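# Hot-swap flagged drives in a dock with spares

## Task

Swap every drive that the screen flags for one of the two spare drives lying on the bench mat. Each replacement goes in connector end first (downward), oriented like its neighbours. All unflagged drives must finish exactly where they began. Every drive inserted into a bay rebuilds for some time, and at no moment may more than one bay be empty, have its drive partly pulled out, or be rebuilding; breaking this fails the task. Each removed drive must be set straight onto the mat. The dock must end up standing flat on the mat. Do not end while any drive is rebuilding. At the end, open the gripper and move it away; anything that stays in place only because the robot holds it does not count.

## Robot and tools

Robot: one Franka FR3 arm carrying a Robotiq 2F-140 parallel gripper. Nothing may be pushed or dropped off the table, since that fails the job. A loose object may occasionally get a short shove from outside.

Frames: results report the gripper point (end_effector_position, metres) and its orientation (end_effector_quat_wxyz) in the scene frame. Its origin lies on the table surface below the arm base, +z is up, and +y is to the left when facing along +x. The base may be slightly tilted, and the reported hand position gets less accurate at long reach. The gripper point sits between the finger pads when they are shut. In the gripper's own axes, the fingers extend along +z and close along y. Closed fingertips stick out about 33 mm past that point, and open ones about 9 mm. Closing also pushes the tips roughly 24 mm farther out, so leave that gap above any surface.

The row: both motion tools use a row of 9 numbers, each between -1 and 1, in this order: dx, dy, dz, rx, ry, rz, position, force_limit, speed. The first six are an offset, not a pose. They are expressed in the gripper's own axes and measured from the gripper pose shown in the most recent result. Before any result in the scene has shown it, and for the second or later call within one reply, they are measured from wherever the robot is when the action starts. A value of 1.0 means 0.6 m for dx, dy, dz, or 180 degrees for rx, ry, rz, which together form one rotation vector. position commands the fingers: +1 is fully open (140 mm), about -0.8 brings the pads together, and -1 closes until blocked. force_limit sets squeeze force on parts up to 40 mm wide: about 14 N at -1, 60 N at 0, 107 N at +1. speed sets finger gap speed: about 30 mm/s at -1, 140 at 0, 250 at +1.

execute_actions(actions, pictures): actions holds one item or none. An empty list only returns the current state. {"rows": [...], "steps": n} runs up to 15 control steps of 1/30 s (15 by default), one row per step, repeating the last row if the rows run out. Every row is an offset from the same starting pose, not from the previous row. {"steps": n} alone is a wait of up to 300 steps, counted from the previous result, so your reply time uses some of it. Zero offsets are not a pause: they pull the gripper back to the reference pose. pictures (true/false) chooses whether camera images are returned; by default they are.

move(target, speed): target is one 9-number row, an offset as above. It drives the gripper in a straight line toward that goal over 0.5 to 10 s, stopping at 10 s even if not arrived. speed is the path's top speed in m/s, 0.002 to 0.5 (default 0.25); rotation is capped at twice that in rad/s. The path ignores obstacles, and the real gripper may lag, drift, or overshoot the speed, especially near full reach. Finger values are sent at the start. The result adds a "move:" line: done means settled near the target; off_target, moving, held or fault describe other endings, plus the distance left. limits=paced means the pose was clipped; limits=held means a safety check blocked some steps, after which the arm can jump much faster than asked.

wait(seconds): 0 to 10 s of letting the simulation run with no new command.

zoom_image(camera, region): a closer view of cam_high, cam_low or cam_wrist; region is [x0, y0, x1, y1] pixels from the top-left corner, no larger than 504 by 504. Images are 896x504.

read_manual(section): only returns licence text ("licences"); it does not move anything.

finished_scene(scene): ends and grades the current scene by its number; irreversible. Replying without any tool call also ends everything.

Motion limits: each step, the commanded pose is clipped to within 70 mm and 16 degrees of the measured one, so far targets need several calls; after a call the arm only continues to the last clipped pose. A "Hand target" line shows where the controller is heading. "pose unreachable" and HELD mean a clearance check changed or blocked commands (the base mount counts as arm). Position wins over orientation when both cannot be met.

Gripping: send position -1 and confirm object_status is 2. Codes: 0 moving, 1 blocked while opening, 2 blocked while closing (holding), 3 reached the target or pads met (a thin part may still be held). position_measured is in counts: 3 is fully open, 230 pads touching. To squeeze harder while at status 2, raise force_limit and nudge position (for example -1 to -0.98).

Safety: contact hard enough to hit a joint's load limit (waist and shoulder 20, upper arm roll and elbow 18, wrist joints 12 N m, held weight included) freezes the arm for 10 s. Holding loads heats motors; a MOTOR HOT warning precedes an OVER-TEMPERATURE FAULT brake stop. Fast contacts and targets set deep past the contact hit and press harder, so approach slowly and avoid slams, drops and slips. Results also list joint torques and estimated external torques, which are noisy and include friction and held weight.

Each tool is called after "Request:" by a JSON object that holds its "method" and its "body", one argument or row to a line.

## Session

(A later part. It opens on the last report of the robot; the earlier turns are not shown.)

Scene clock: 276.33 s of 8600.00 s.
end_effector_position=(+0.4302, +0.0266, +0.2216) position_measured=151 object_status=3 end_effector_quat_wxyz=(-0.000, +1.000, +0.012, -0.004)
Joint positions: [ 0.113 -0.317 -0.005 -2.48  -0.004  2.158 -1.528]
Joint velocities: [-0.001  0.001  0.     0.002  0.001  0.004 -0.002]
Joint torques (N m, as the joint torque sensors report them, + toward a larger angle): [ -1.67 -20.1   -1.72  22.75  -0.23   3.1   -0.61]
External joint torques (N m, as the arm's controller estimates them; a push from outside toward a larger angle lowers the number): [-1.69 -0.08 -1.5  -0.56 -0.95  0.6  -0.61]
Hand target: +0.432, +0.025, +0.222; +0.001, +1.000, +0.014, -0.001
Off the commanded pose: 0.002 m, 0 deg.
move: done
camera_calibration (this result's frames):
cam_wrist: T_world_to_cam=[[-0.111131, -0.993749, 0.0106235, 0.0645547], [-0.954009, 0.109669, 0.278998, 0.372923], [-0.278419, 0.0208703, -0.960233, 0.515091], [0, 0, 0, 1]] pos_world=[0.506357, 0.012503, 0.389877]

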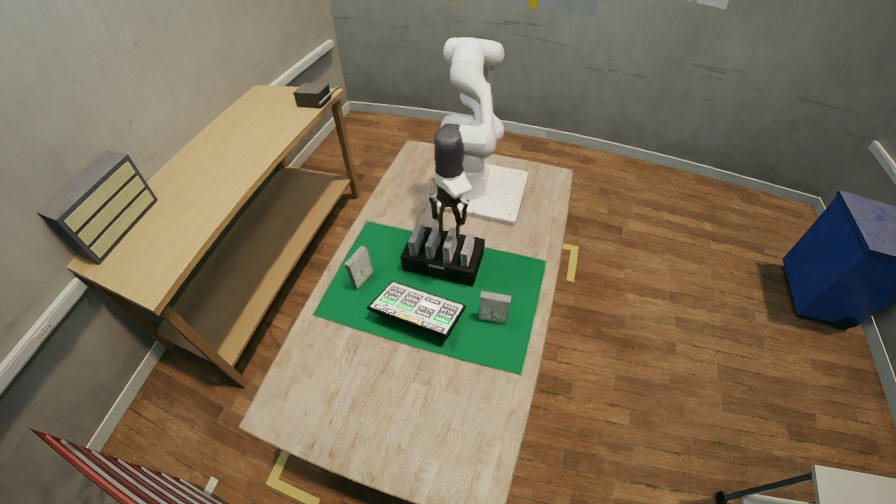

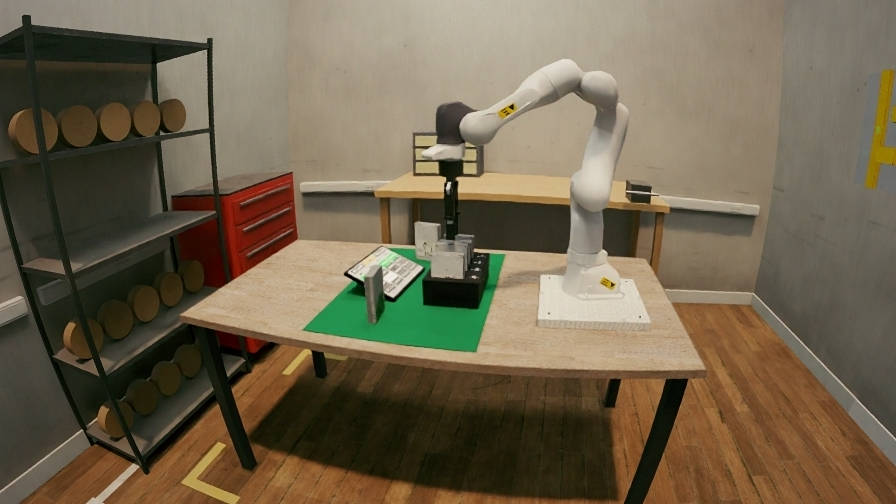

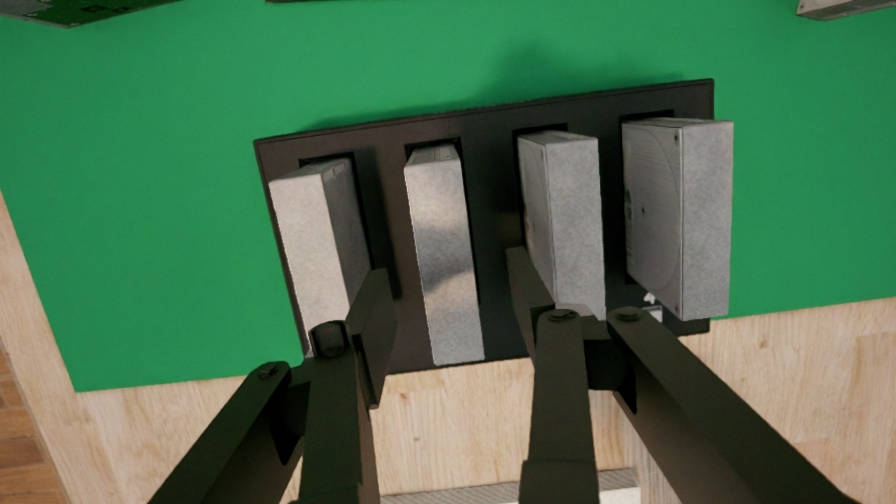

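Request:
{"method": "execute_actions", "body": {
  "actions": []
}}

Request:
{"method": "move", "body": {
  "target": [0,0,0.099,0,0,0,-0.18,0,0],
  "speed": 0.06
}}

Scene clock: 299.97 s of 8600.00 s.
end_effector_position=(+0.4306, +0.0265, +0.2217) position_measured=151 object_status=3 end_effector_quat_wxyz=(-0.000, +1.000, +0.012, -0.003)
Joint positions: [ 0.113 -0.316 -0.005 -2.48  -0.004  2.159 -1.529]
Joint velocities: [ 0.    -0.    -0.     0.001  0.002 -0.    -0.   ]
Joint torques (N m, as the joint torque sensors report them, + toward a larger angle): [ -1.06 -20.91  -1.56  23.6   -0.16   3.14  -0.64]
External joint torques (N m, as the arm's controller estimates them; a push from outside toward a larger angle lowers the number): [-1.09 -0.87 -1.33  0.25 -0.89  0.63 -0.64]
Hand target: +0.432, +0.025, +0.222; +0.001, +1.000, +0.014, -0.001
Off the commanded pose: 0.002 m, 0 deg.
Steps of this call (steps 1 to 709: nothing new was sent). Readings (end_effector_position | what the end effector reports):
1: (+0.4303, +0.0266, +0.2216) | position_measured=151 object_status=3
2: (+0.4303, +0.0266, +0.2216) | position_measured=151 object_status=3
4: (+0.4303, +0.0266, +0.2216) | position_measured=151 object_status=3
8: (+0.4304, +0.0266, +0.2216) | position_measured=151 object_status=3
709: the state above
camera_calibration (this result's frames):
cam_wrist: T_world_to_cam=[[-0.1104, -0.993831, 0.010558, 0.064191], [-0.954336, 0.108968, 0.278151, 0.373656], [-0.277586, 0.0206321, -0.960479, 0.515047], [0, 0, 0, 1]] pos_world=[0.50665, 0.012452, 0.390081]

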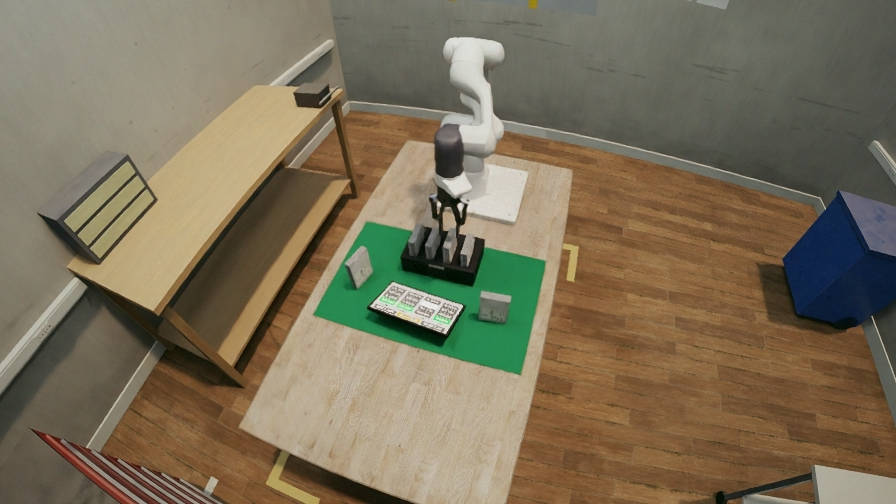

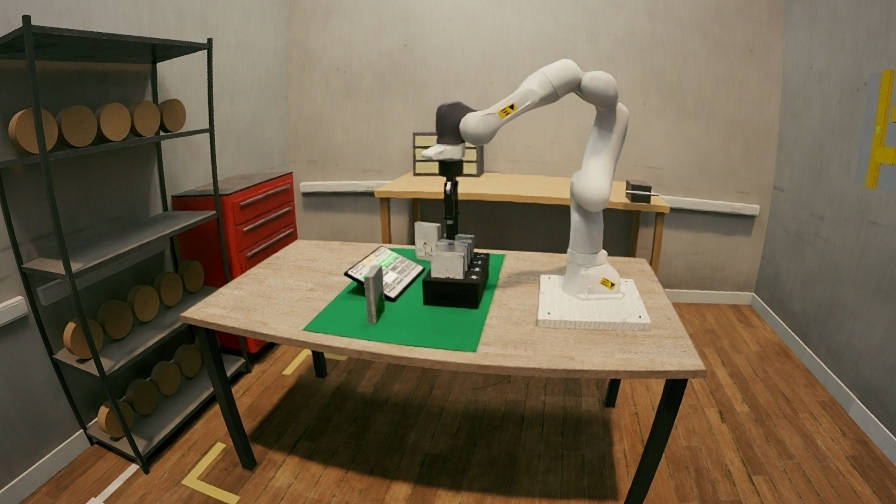

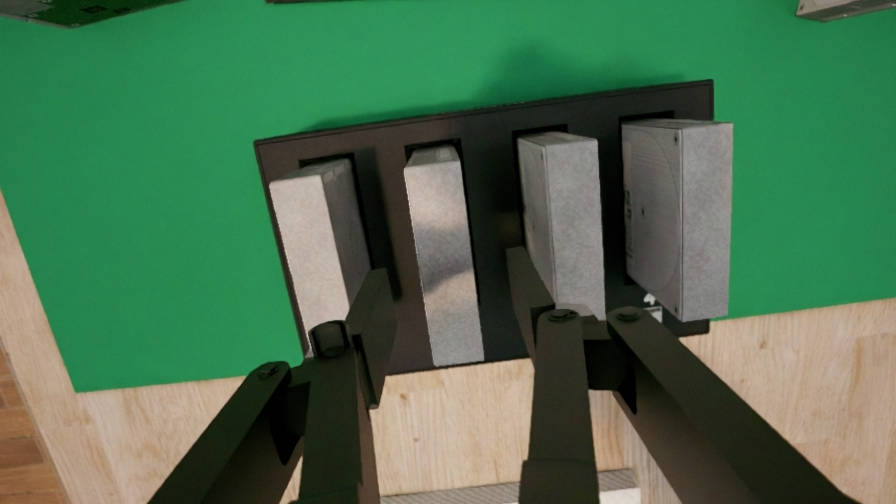

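Scene clock: 301.47 s of 8600.00 s.
end_effector_position=(+0.4288, +0.0264, +0.1628) position_measured=151 object_status=3 end_effector_quat_wxyz=(+0.000, +1.000, +0.012, -0.005)
Joint positions: [ 0.112 -0.228 -0.005 -2.56  -0.004  2.324 -1.529]
Joint velocities: [-0.    -0.     0.     0.    -0.     0.011  0.002]
Joint torques (N m, as the joint torque sensors report them, + toward a larger angle): [ -1.49 -22.06  -0.82  20.17  -0.27   3.24  -0.19]
External joint torques (N m, as the arm's controller estimates them; a push from outside toward a larger angle lowers the number): [-1.52 -0.36 -0.67 -1.69 -0.9   0.75 -0.19]
Hand target: +0.430, +0.025, +0.162; +0.001, +1.000, +0.011, -0.003
Off the commanded pose: 0.002 m, 0 deg.
move: done
camera_calibration (this result's frames):
cam_wrist: T_world_to_cam=[[-0.110469, -0.993815, 0.0113097, 0.0643635], [-0.953325, 0.109172, 0.28152, 0.38728], [-0.281013, 0.0203172, -0.959489, 0.459246], [0, 0, 0, 1]] pos_world=[0.505368, 0.0123549, 0.330887]

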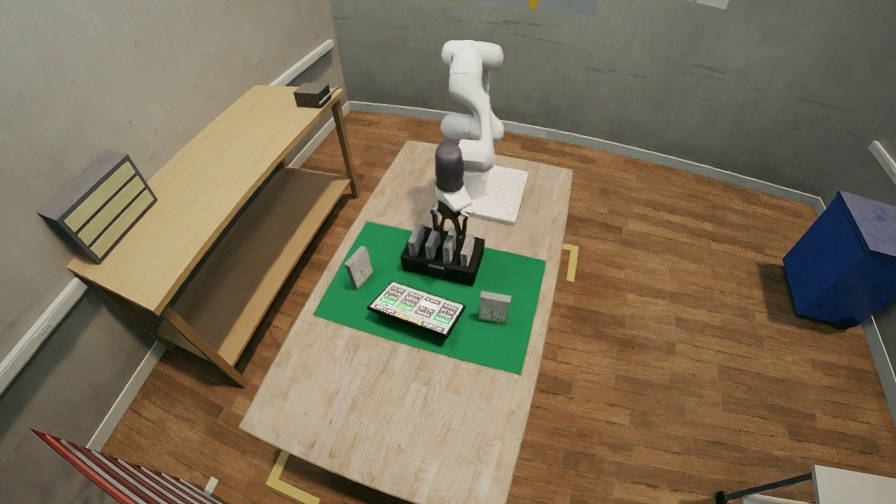

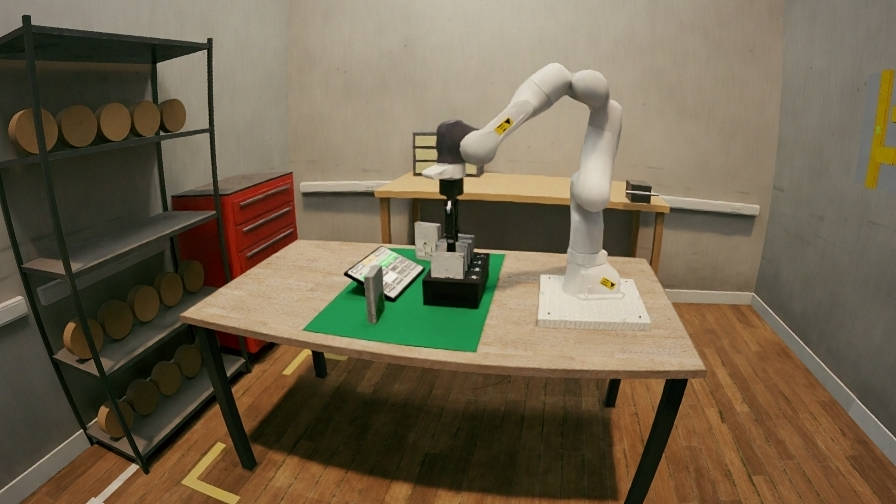

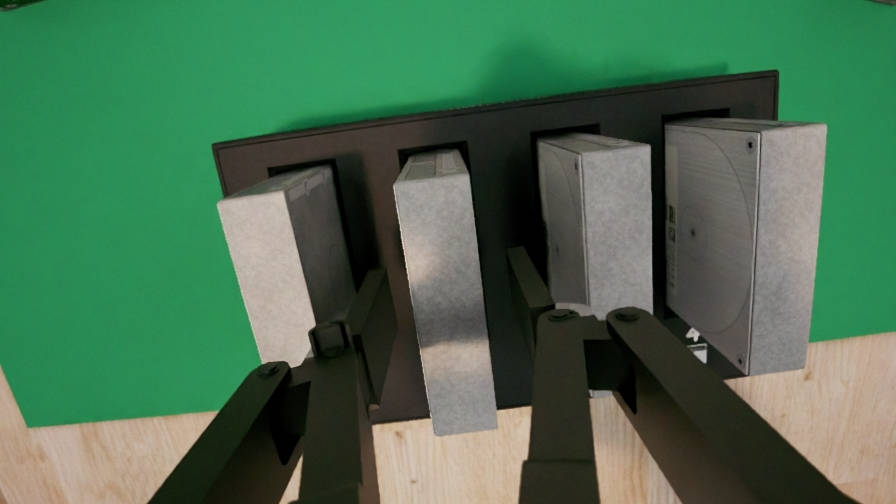

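Request:
{"method": "move", "body": {
  "target": [0.002,0,0,0,0,0,-1,0,-0.5]
}}

Request:
{"method": "move", "body": {
  "target": [0,0,-0.28,0,0.003,0,-1,0,0],
  "speed": 0.08
}}

Scene clock: 304.57 s of 8600.00 s.
end_effector_position=(+0.4297, +0.0269, +0.1632) position_measured=194 object_status=2 end_effector_quat_wxyz=(-0.000, +1.000, +0.012, -0.004)
Joint positions: [ 0.113 -0.226 -0.005 -2.558 -0.003  2.324 -1.529]
Joint velocities: [-0.     0.     0.001  0.001  0.001 -0.001  0.001]
Joint torques (N m, as the joint torque sensors report them, + toward a larger angle): [ -0.42 -21.39   0.26  21.83   0.41   2.48  -0.22]
External joint torques (N m, as the arm's controller estimates them; a push from outside toward a larger angle lowers the number): [-0.51  0.34  0.35 -0.02 -0.22 -0.03 -0.22]
Hand target: +0.430, +0.026, +0.163; +0.000, +1.000, +0.012, -0.005
Off the commanded pose: 0.001 m, 0 deg.
move: done
camera_calibration (this result's frames):
cam_wrist: T_world_to_cam=[[-0.110804, -0.993789, 0.010314, 0.0652436], [-0.953643, 0.109238, 0.280415, 0.388372], [-0.2798, 0.0212351, -0.959824, 0.459355], [0, 0, 0, 1]] pos_world=[0.506125, 0.012659, 0.331321]

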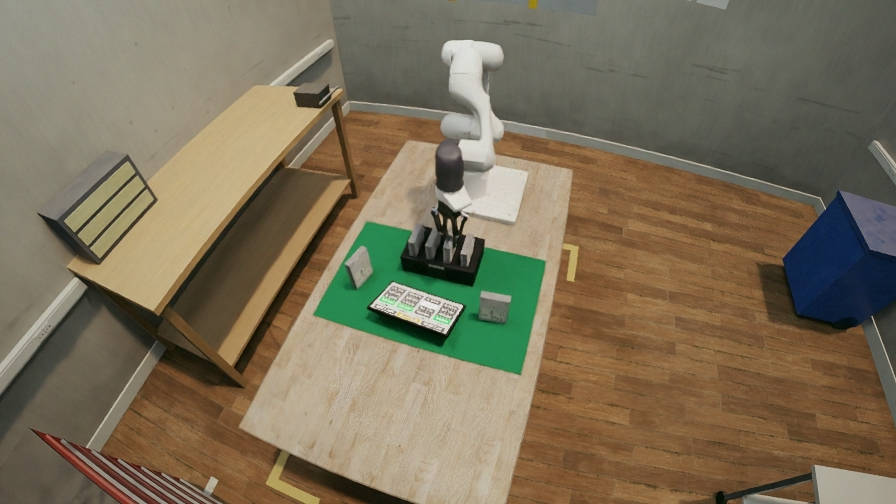

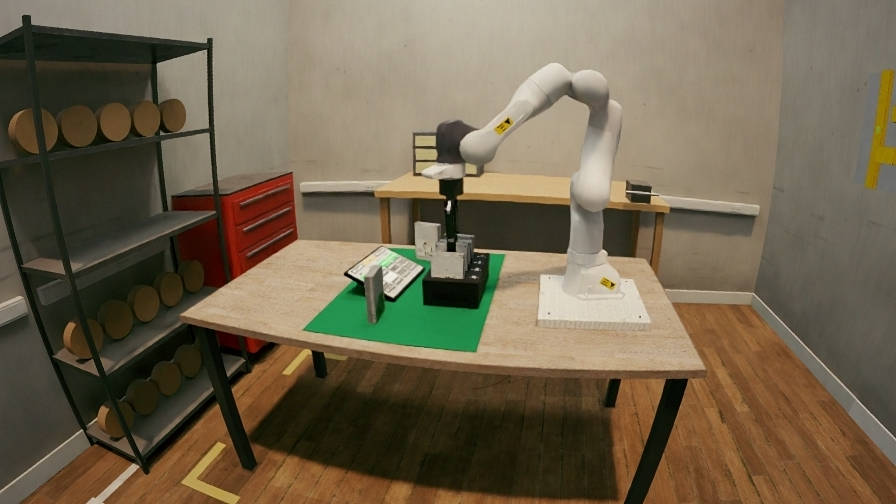

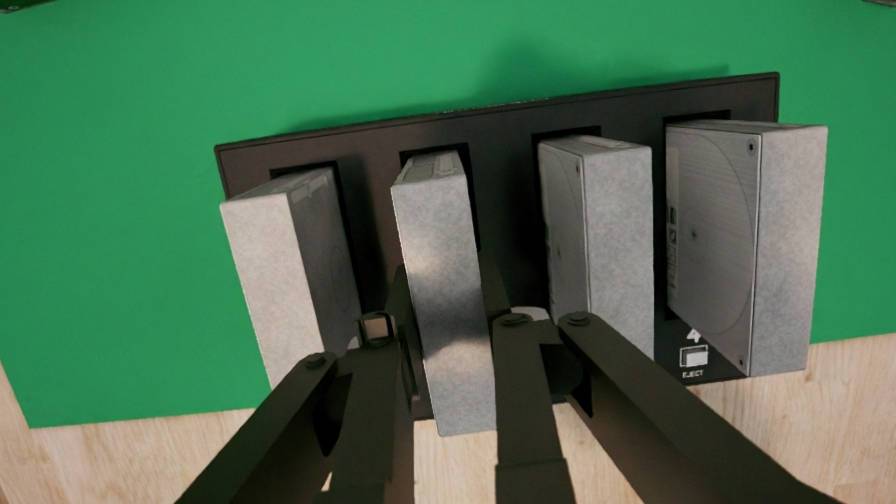

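Scene clock: 307.20 s of 8600.00 s.
end_effector_position=(+0.4303, +0.0286, +0.3263) position_measured=194 object_status=2 end_effector_quat_wxyz=(-0.001, +1.000, +0.013, -0.004)
Joint positions: [ 0.117 -0.396 -0.005 -2.277 -0.001  1.874 -1.529]
Joint velocities: [ 0.001  0.    -0.002  0.002  0.    -0.009  0.001]
Joint torques (N m, as the joint torque sensors report them, + toward a larger angle): [  0.91 -22.55   0.44  26.96   1.47   2.43  -0.44]
External joint torques (N m, as the arm's controller estimates them; a push from outside toward a larger angle lowers the number): [ 0.93 -4.14  0.78  2.45  0.64 -0.09 -0.44]
Hand target: +0.432, +0.031, +0.331; -0.003, +1.000, +0.015, +0.000
Off the commanded pose: 0.005 m, 1 deg.
move: off_target
camera_calibration (this result's frames):
cam_wrist: T_world_to_cam=[[-0.108006, -0.994116, 0.00827135, 0.0648464], [-0.953949, 0.105977, 0.280625, 0.343177], [-0.279851, 0.0224187, -0.959782, 0.616009], [0, 0, 0, 1]] pos_world=[0.506768, 0.014286, 0.494394]

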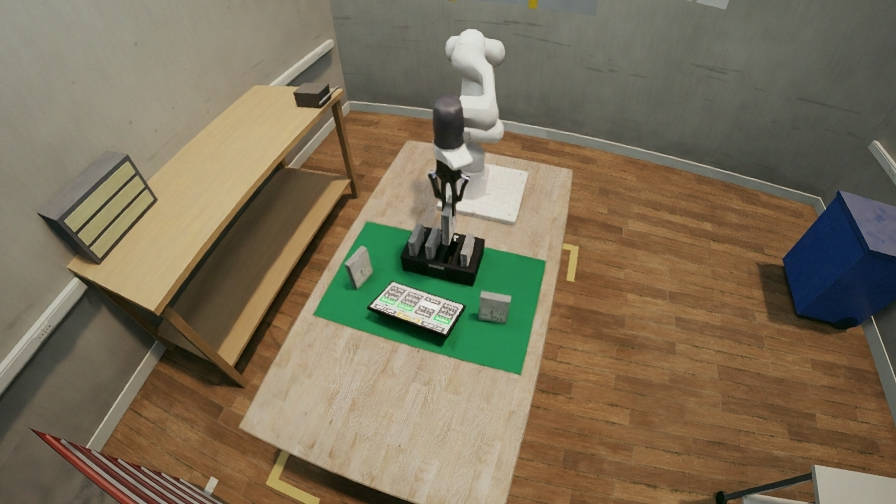

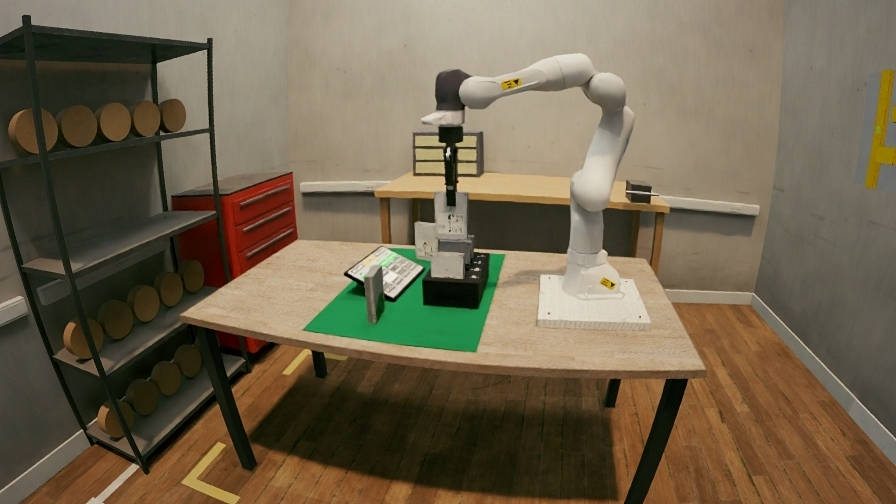

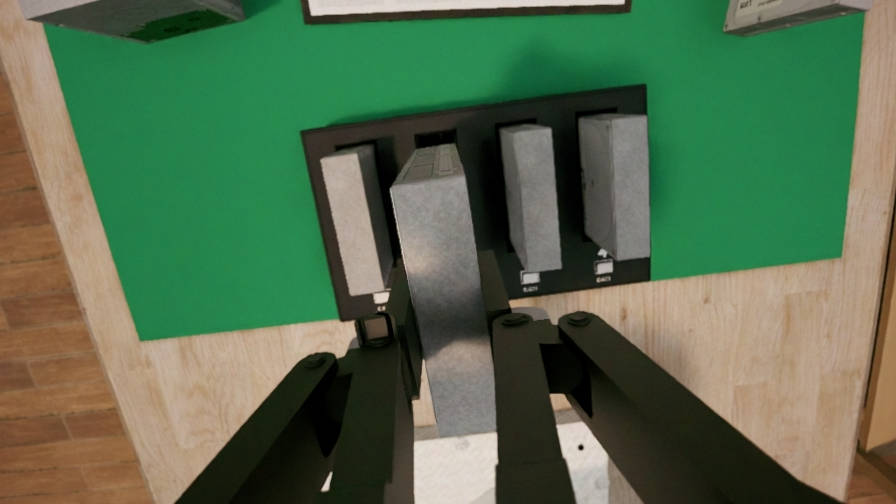

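Request:
{"method": "move", "body": {
  "target": [0.04,-0.38,0,0,0,0.5,-1,0,0],
  "speed": 0.3
}}

Request:
{"method": "move", "body": {
  "target": [0,0,0.285,0,0,0,-1,0,0],
  "speed": 0.15
}}

Scene clock: 316.43 s of 8600.00 s.
end_effector_position=(+0.4472, +0.2573, +0.3211) position_measured=195 object_status=2 end_effector_quat_wxyz=(+0.004, +0.721, -0.693, -0.009)
Joint positions: [-0.416 -0.216  0.905 -2.021  0.19   1.868  0.334]
Joint velocities: [-0.007 -0.     0.007  0.003  0.    -0.004  0.032]
Joint torques (N m, as the joint torque sensors report them, + toward a larger angle): [ -1.96 -13.78  -5.36  26.72  -0.19   2.4    0.02]
External joint torques (N m, as the arm's controller estimates them; a push from outside toward a larger angle lowers the number): [-1.96 -1.56  0.11  2.59 -0.96 -0.06  0.02]
Hand target: +0.449, +0.257, +0.324; +0.002, +0.716, -0.698, -0.006
Off the commanded pose: 0.006 m, 1 deg.
move: off_target
camera_calibration (this result's frames):
cam_wrist: T_world_to_cam=[[-0.995147, 0.0940664, 0.028891, 0.404178], [0.0983916, 0.955677, 0.27749, -0.351709], [-0.00150805, 0.278986, -0.960294, 0.420302], [0, 0, 0, 1]] pos_world=[0.437456, 0.180842, 0.489532]

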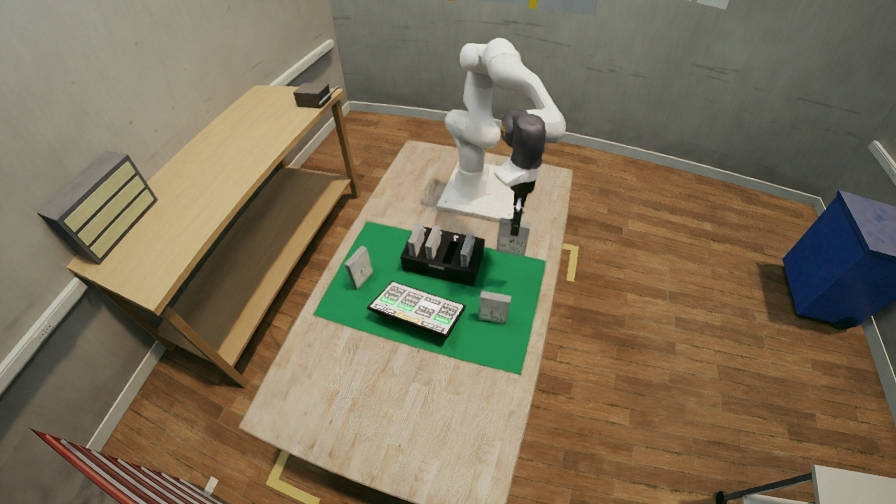

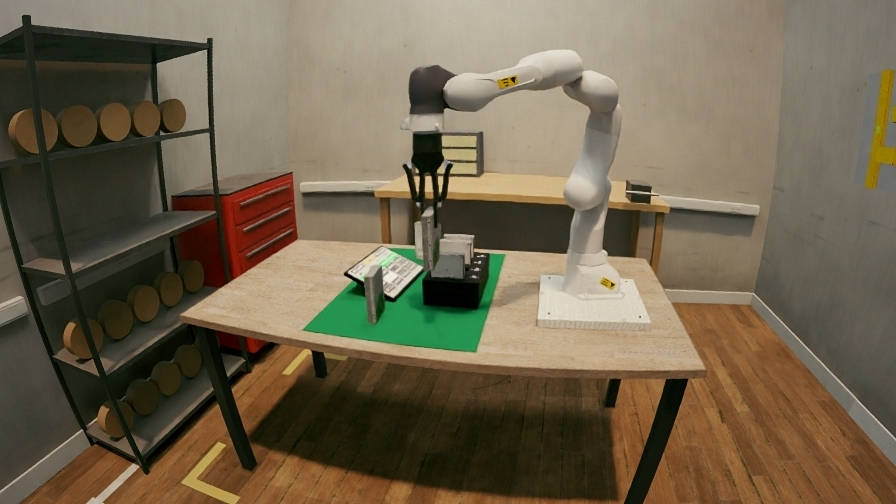

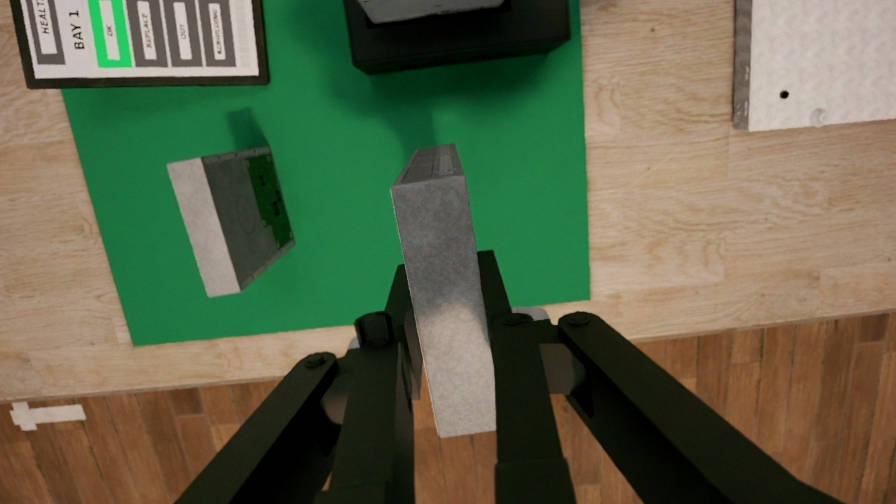

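Scene clock: 318.33 s of 8600.00 s.
end_effector_position=(+0.4383, +0.2518, +0.1457) position_measured=195 object_status=2 end_effector_quat_wxyz=(+0.013, +0.724, -0.689, -0.012)
Joint positions: [-0.43   0.065  0.993 -2.303 -0.054  2.307  0.506]
Joint velocities: [ 0.     0.004  0.001  0.002 -0.01   0.003  0.037]
Joint torques (N m, as the joint torque sensors report them, + toward a larger angle): [ -0.06 -18.82   0.97  23.93  -0.44   3.64   0.11]
External joint torques (N m, as the arm's controller estimates them; a push from outside toward a larger angle lowers the number): [-0.14 -1.75 -0.76  2.33 -1.02  1.25  0.11]
Hand target: +0.444, +0.254, +0.149; +0.006, +0.719, -0.695, -0.008
Off the commanded pose: 0.010 m, 1 deg.
move: off_target
camera_calibration (this result's frames):
cam_wrist: T_world_to_cam=[[-0.995325, 0.0854896, 0.0449395, 0.400771], [0.0944564, 0.958704, 0.268261, -0.294612], [-0.0201502, 0.271252, -0.962298, 0.26378], [0, 0, 0, 1]] pos_world=[0.432041, 0.176633, 0.314857]

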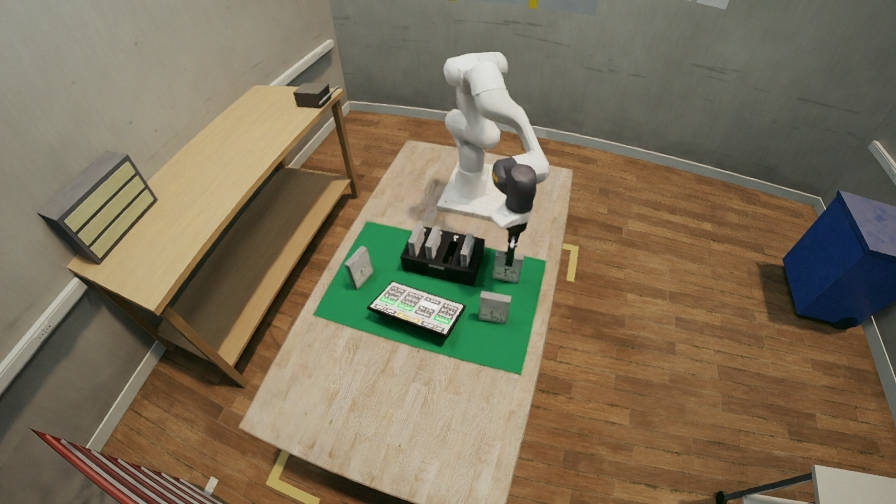

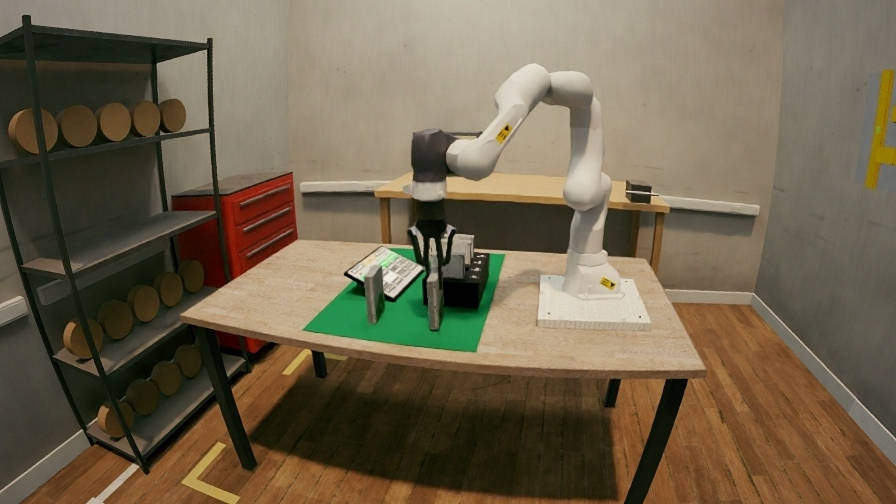

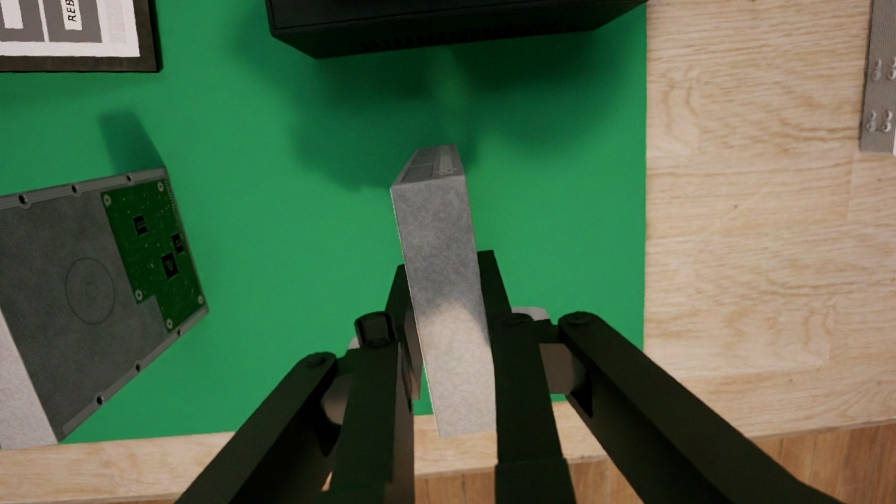

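Request:
{"method": "move", "body": {
  "target": [0,-0.01,0.014,0.015,0,0,-1,0,0],
  "speed": 0.012
}}

Scene clock: 325.50 s of 8600.00 s.
end_effector_position=(+0.4361, +0.2484, +0.1398) position_measured=195 object_status=2 end_effector_quat_wxyz=(+0.010, +0.727, -0.687, +0.001)
Joint positions: [-0.424  0.049  0.993 -2.334 -0.072  2.341  0.518]
Joint velocities: [ 0.001 -0.001  0.002 -0.001 -0.002 -0.    -0.001]
Joint torques (N m, as the joint torque sensors report them, + toward a larger angle): [ -0.83 -12.23  -0.22  15.37  -1.92   8.74   0.36]
External joint torques (N m, as the arm's controller estimates them; a push from outside toward a larger angle lowers the number): [-0.94  4.28 -1.56 -6.03 -2.47  6.32  0.36]
Hand target: +0.444, +0.252, +0.138; -0.004, +0.724, -0.690, +0.004
Off the commanded pose: 0.009 m, 2 deg.
move: off_target
camera_calibration (this result's frames):
cam_wrist: T_world_to_cam=[[-0.996774, 0.0774142, 0.0211697, 0.405089], [0.0802542, 0.96347, 0.25551, -0.28276], [-0.000616278, 0.256385, -0.966575, 0.254818], [0, 0, 0, 1]] pos_world=[0.426632, 0.175739, 0.309973]

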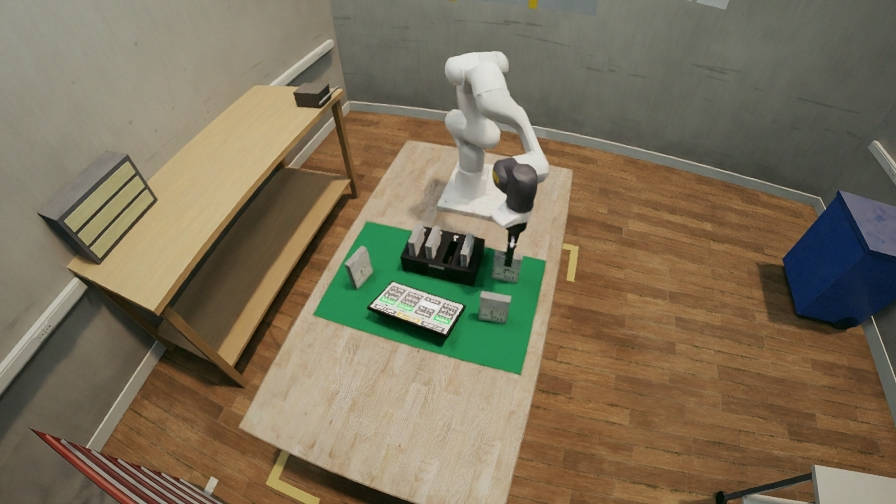

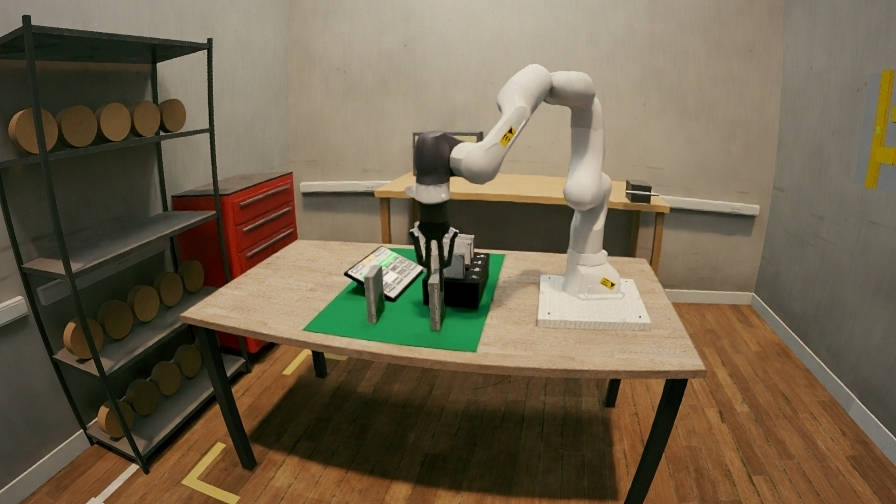

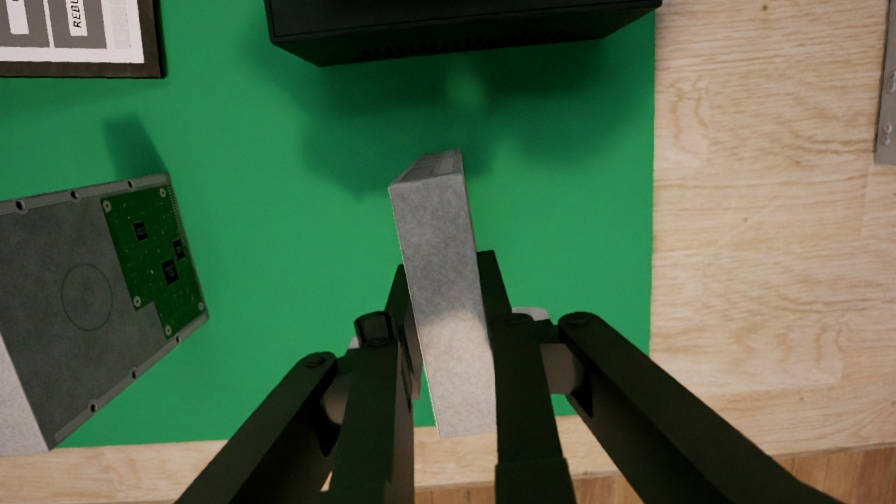

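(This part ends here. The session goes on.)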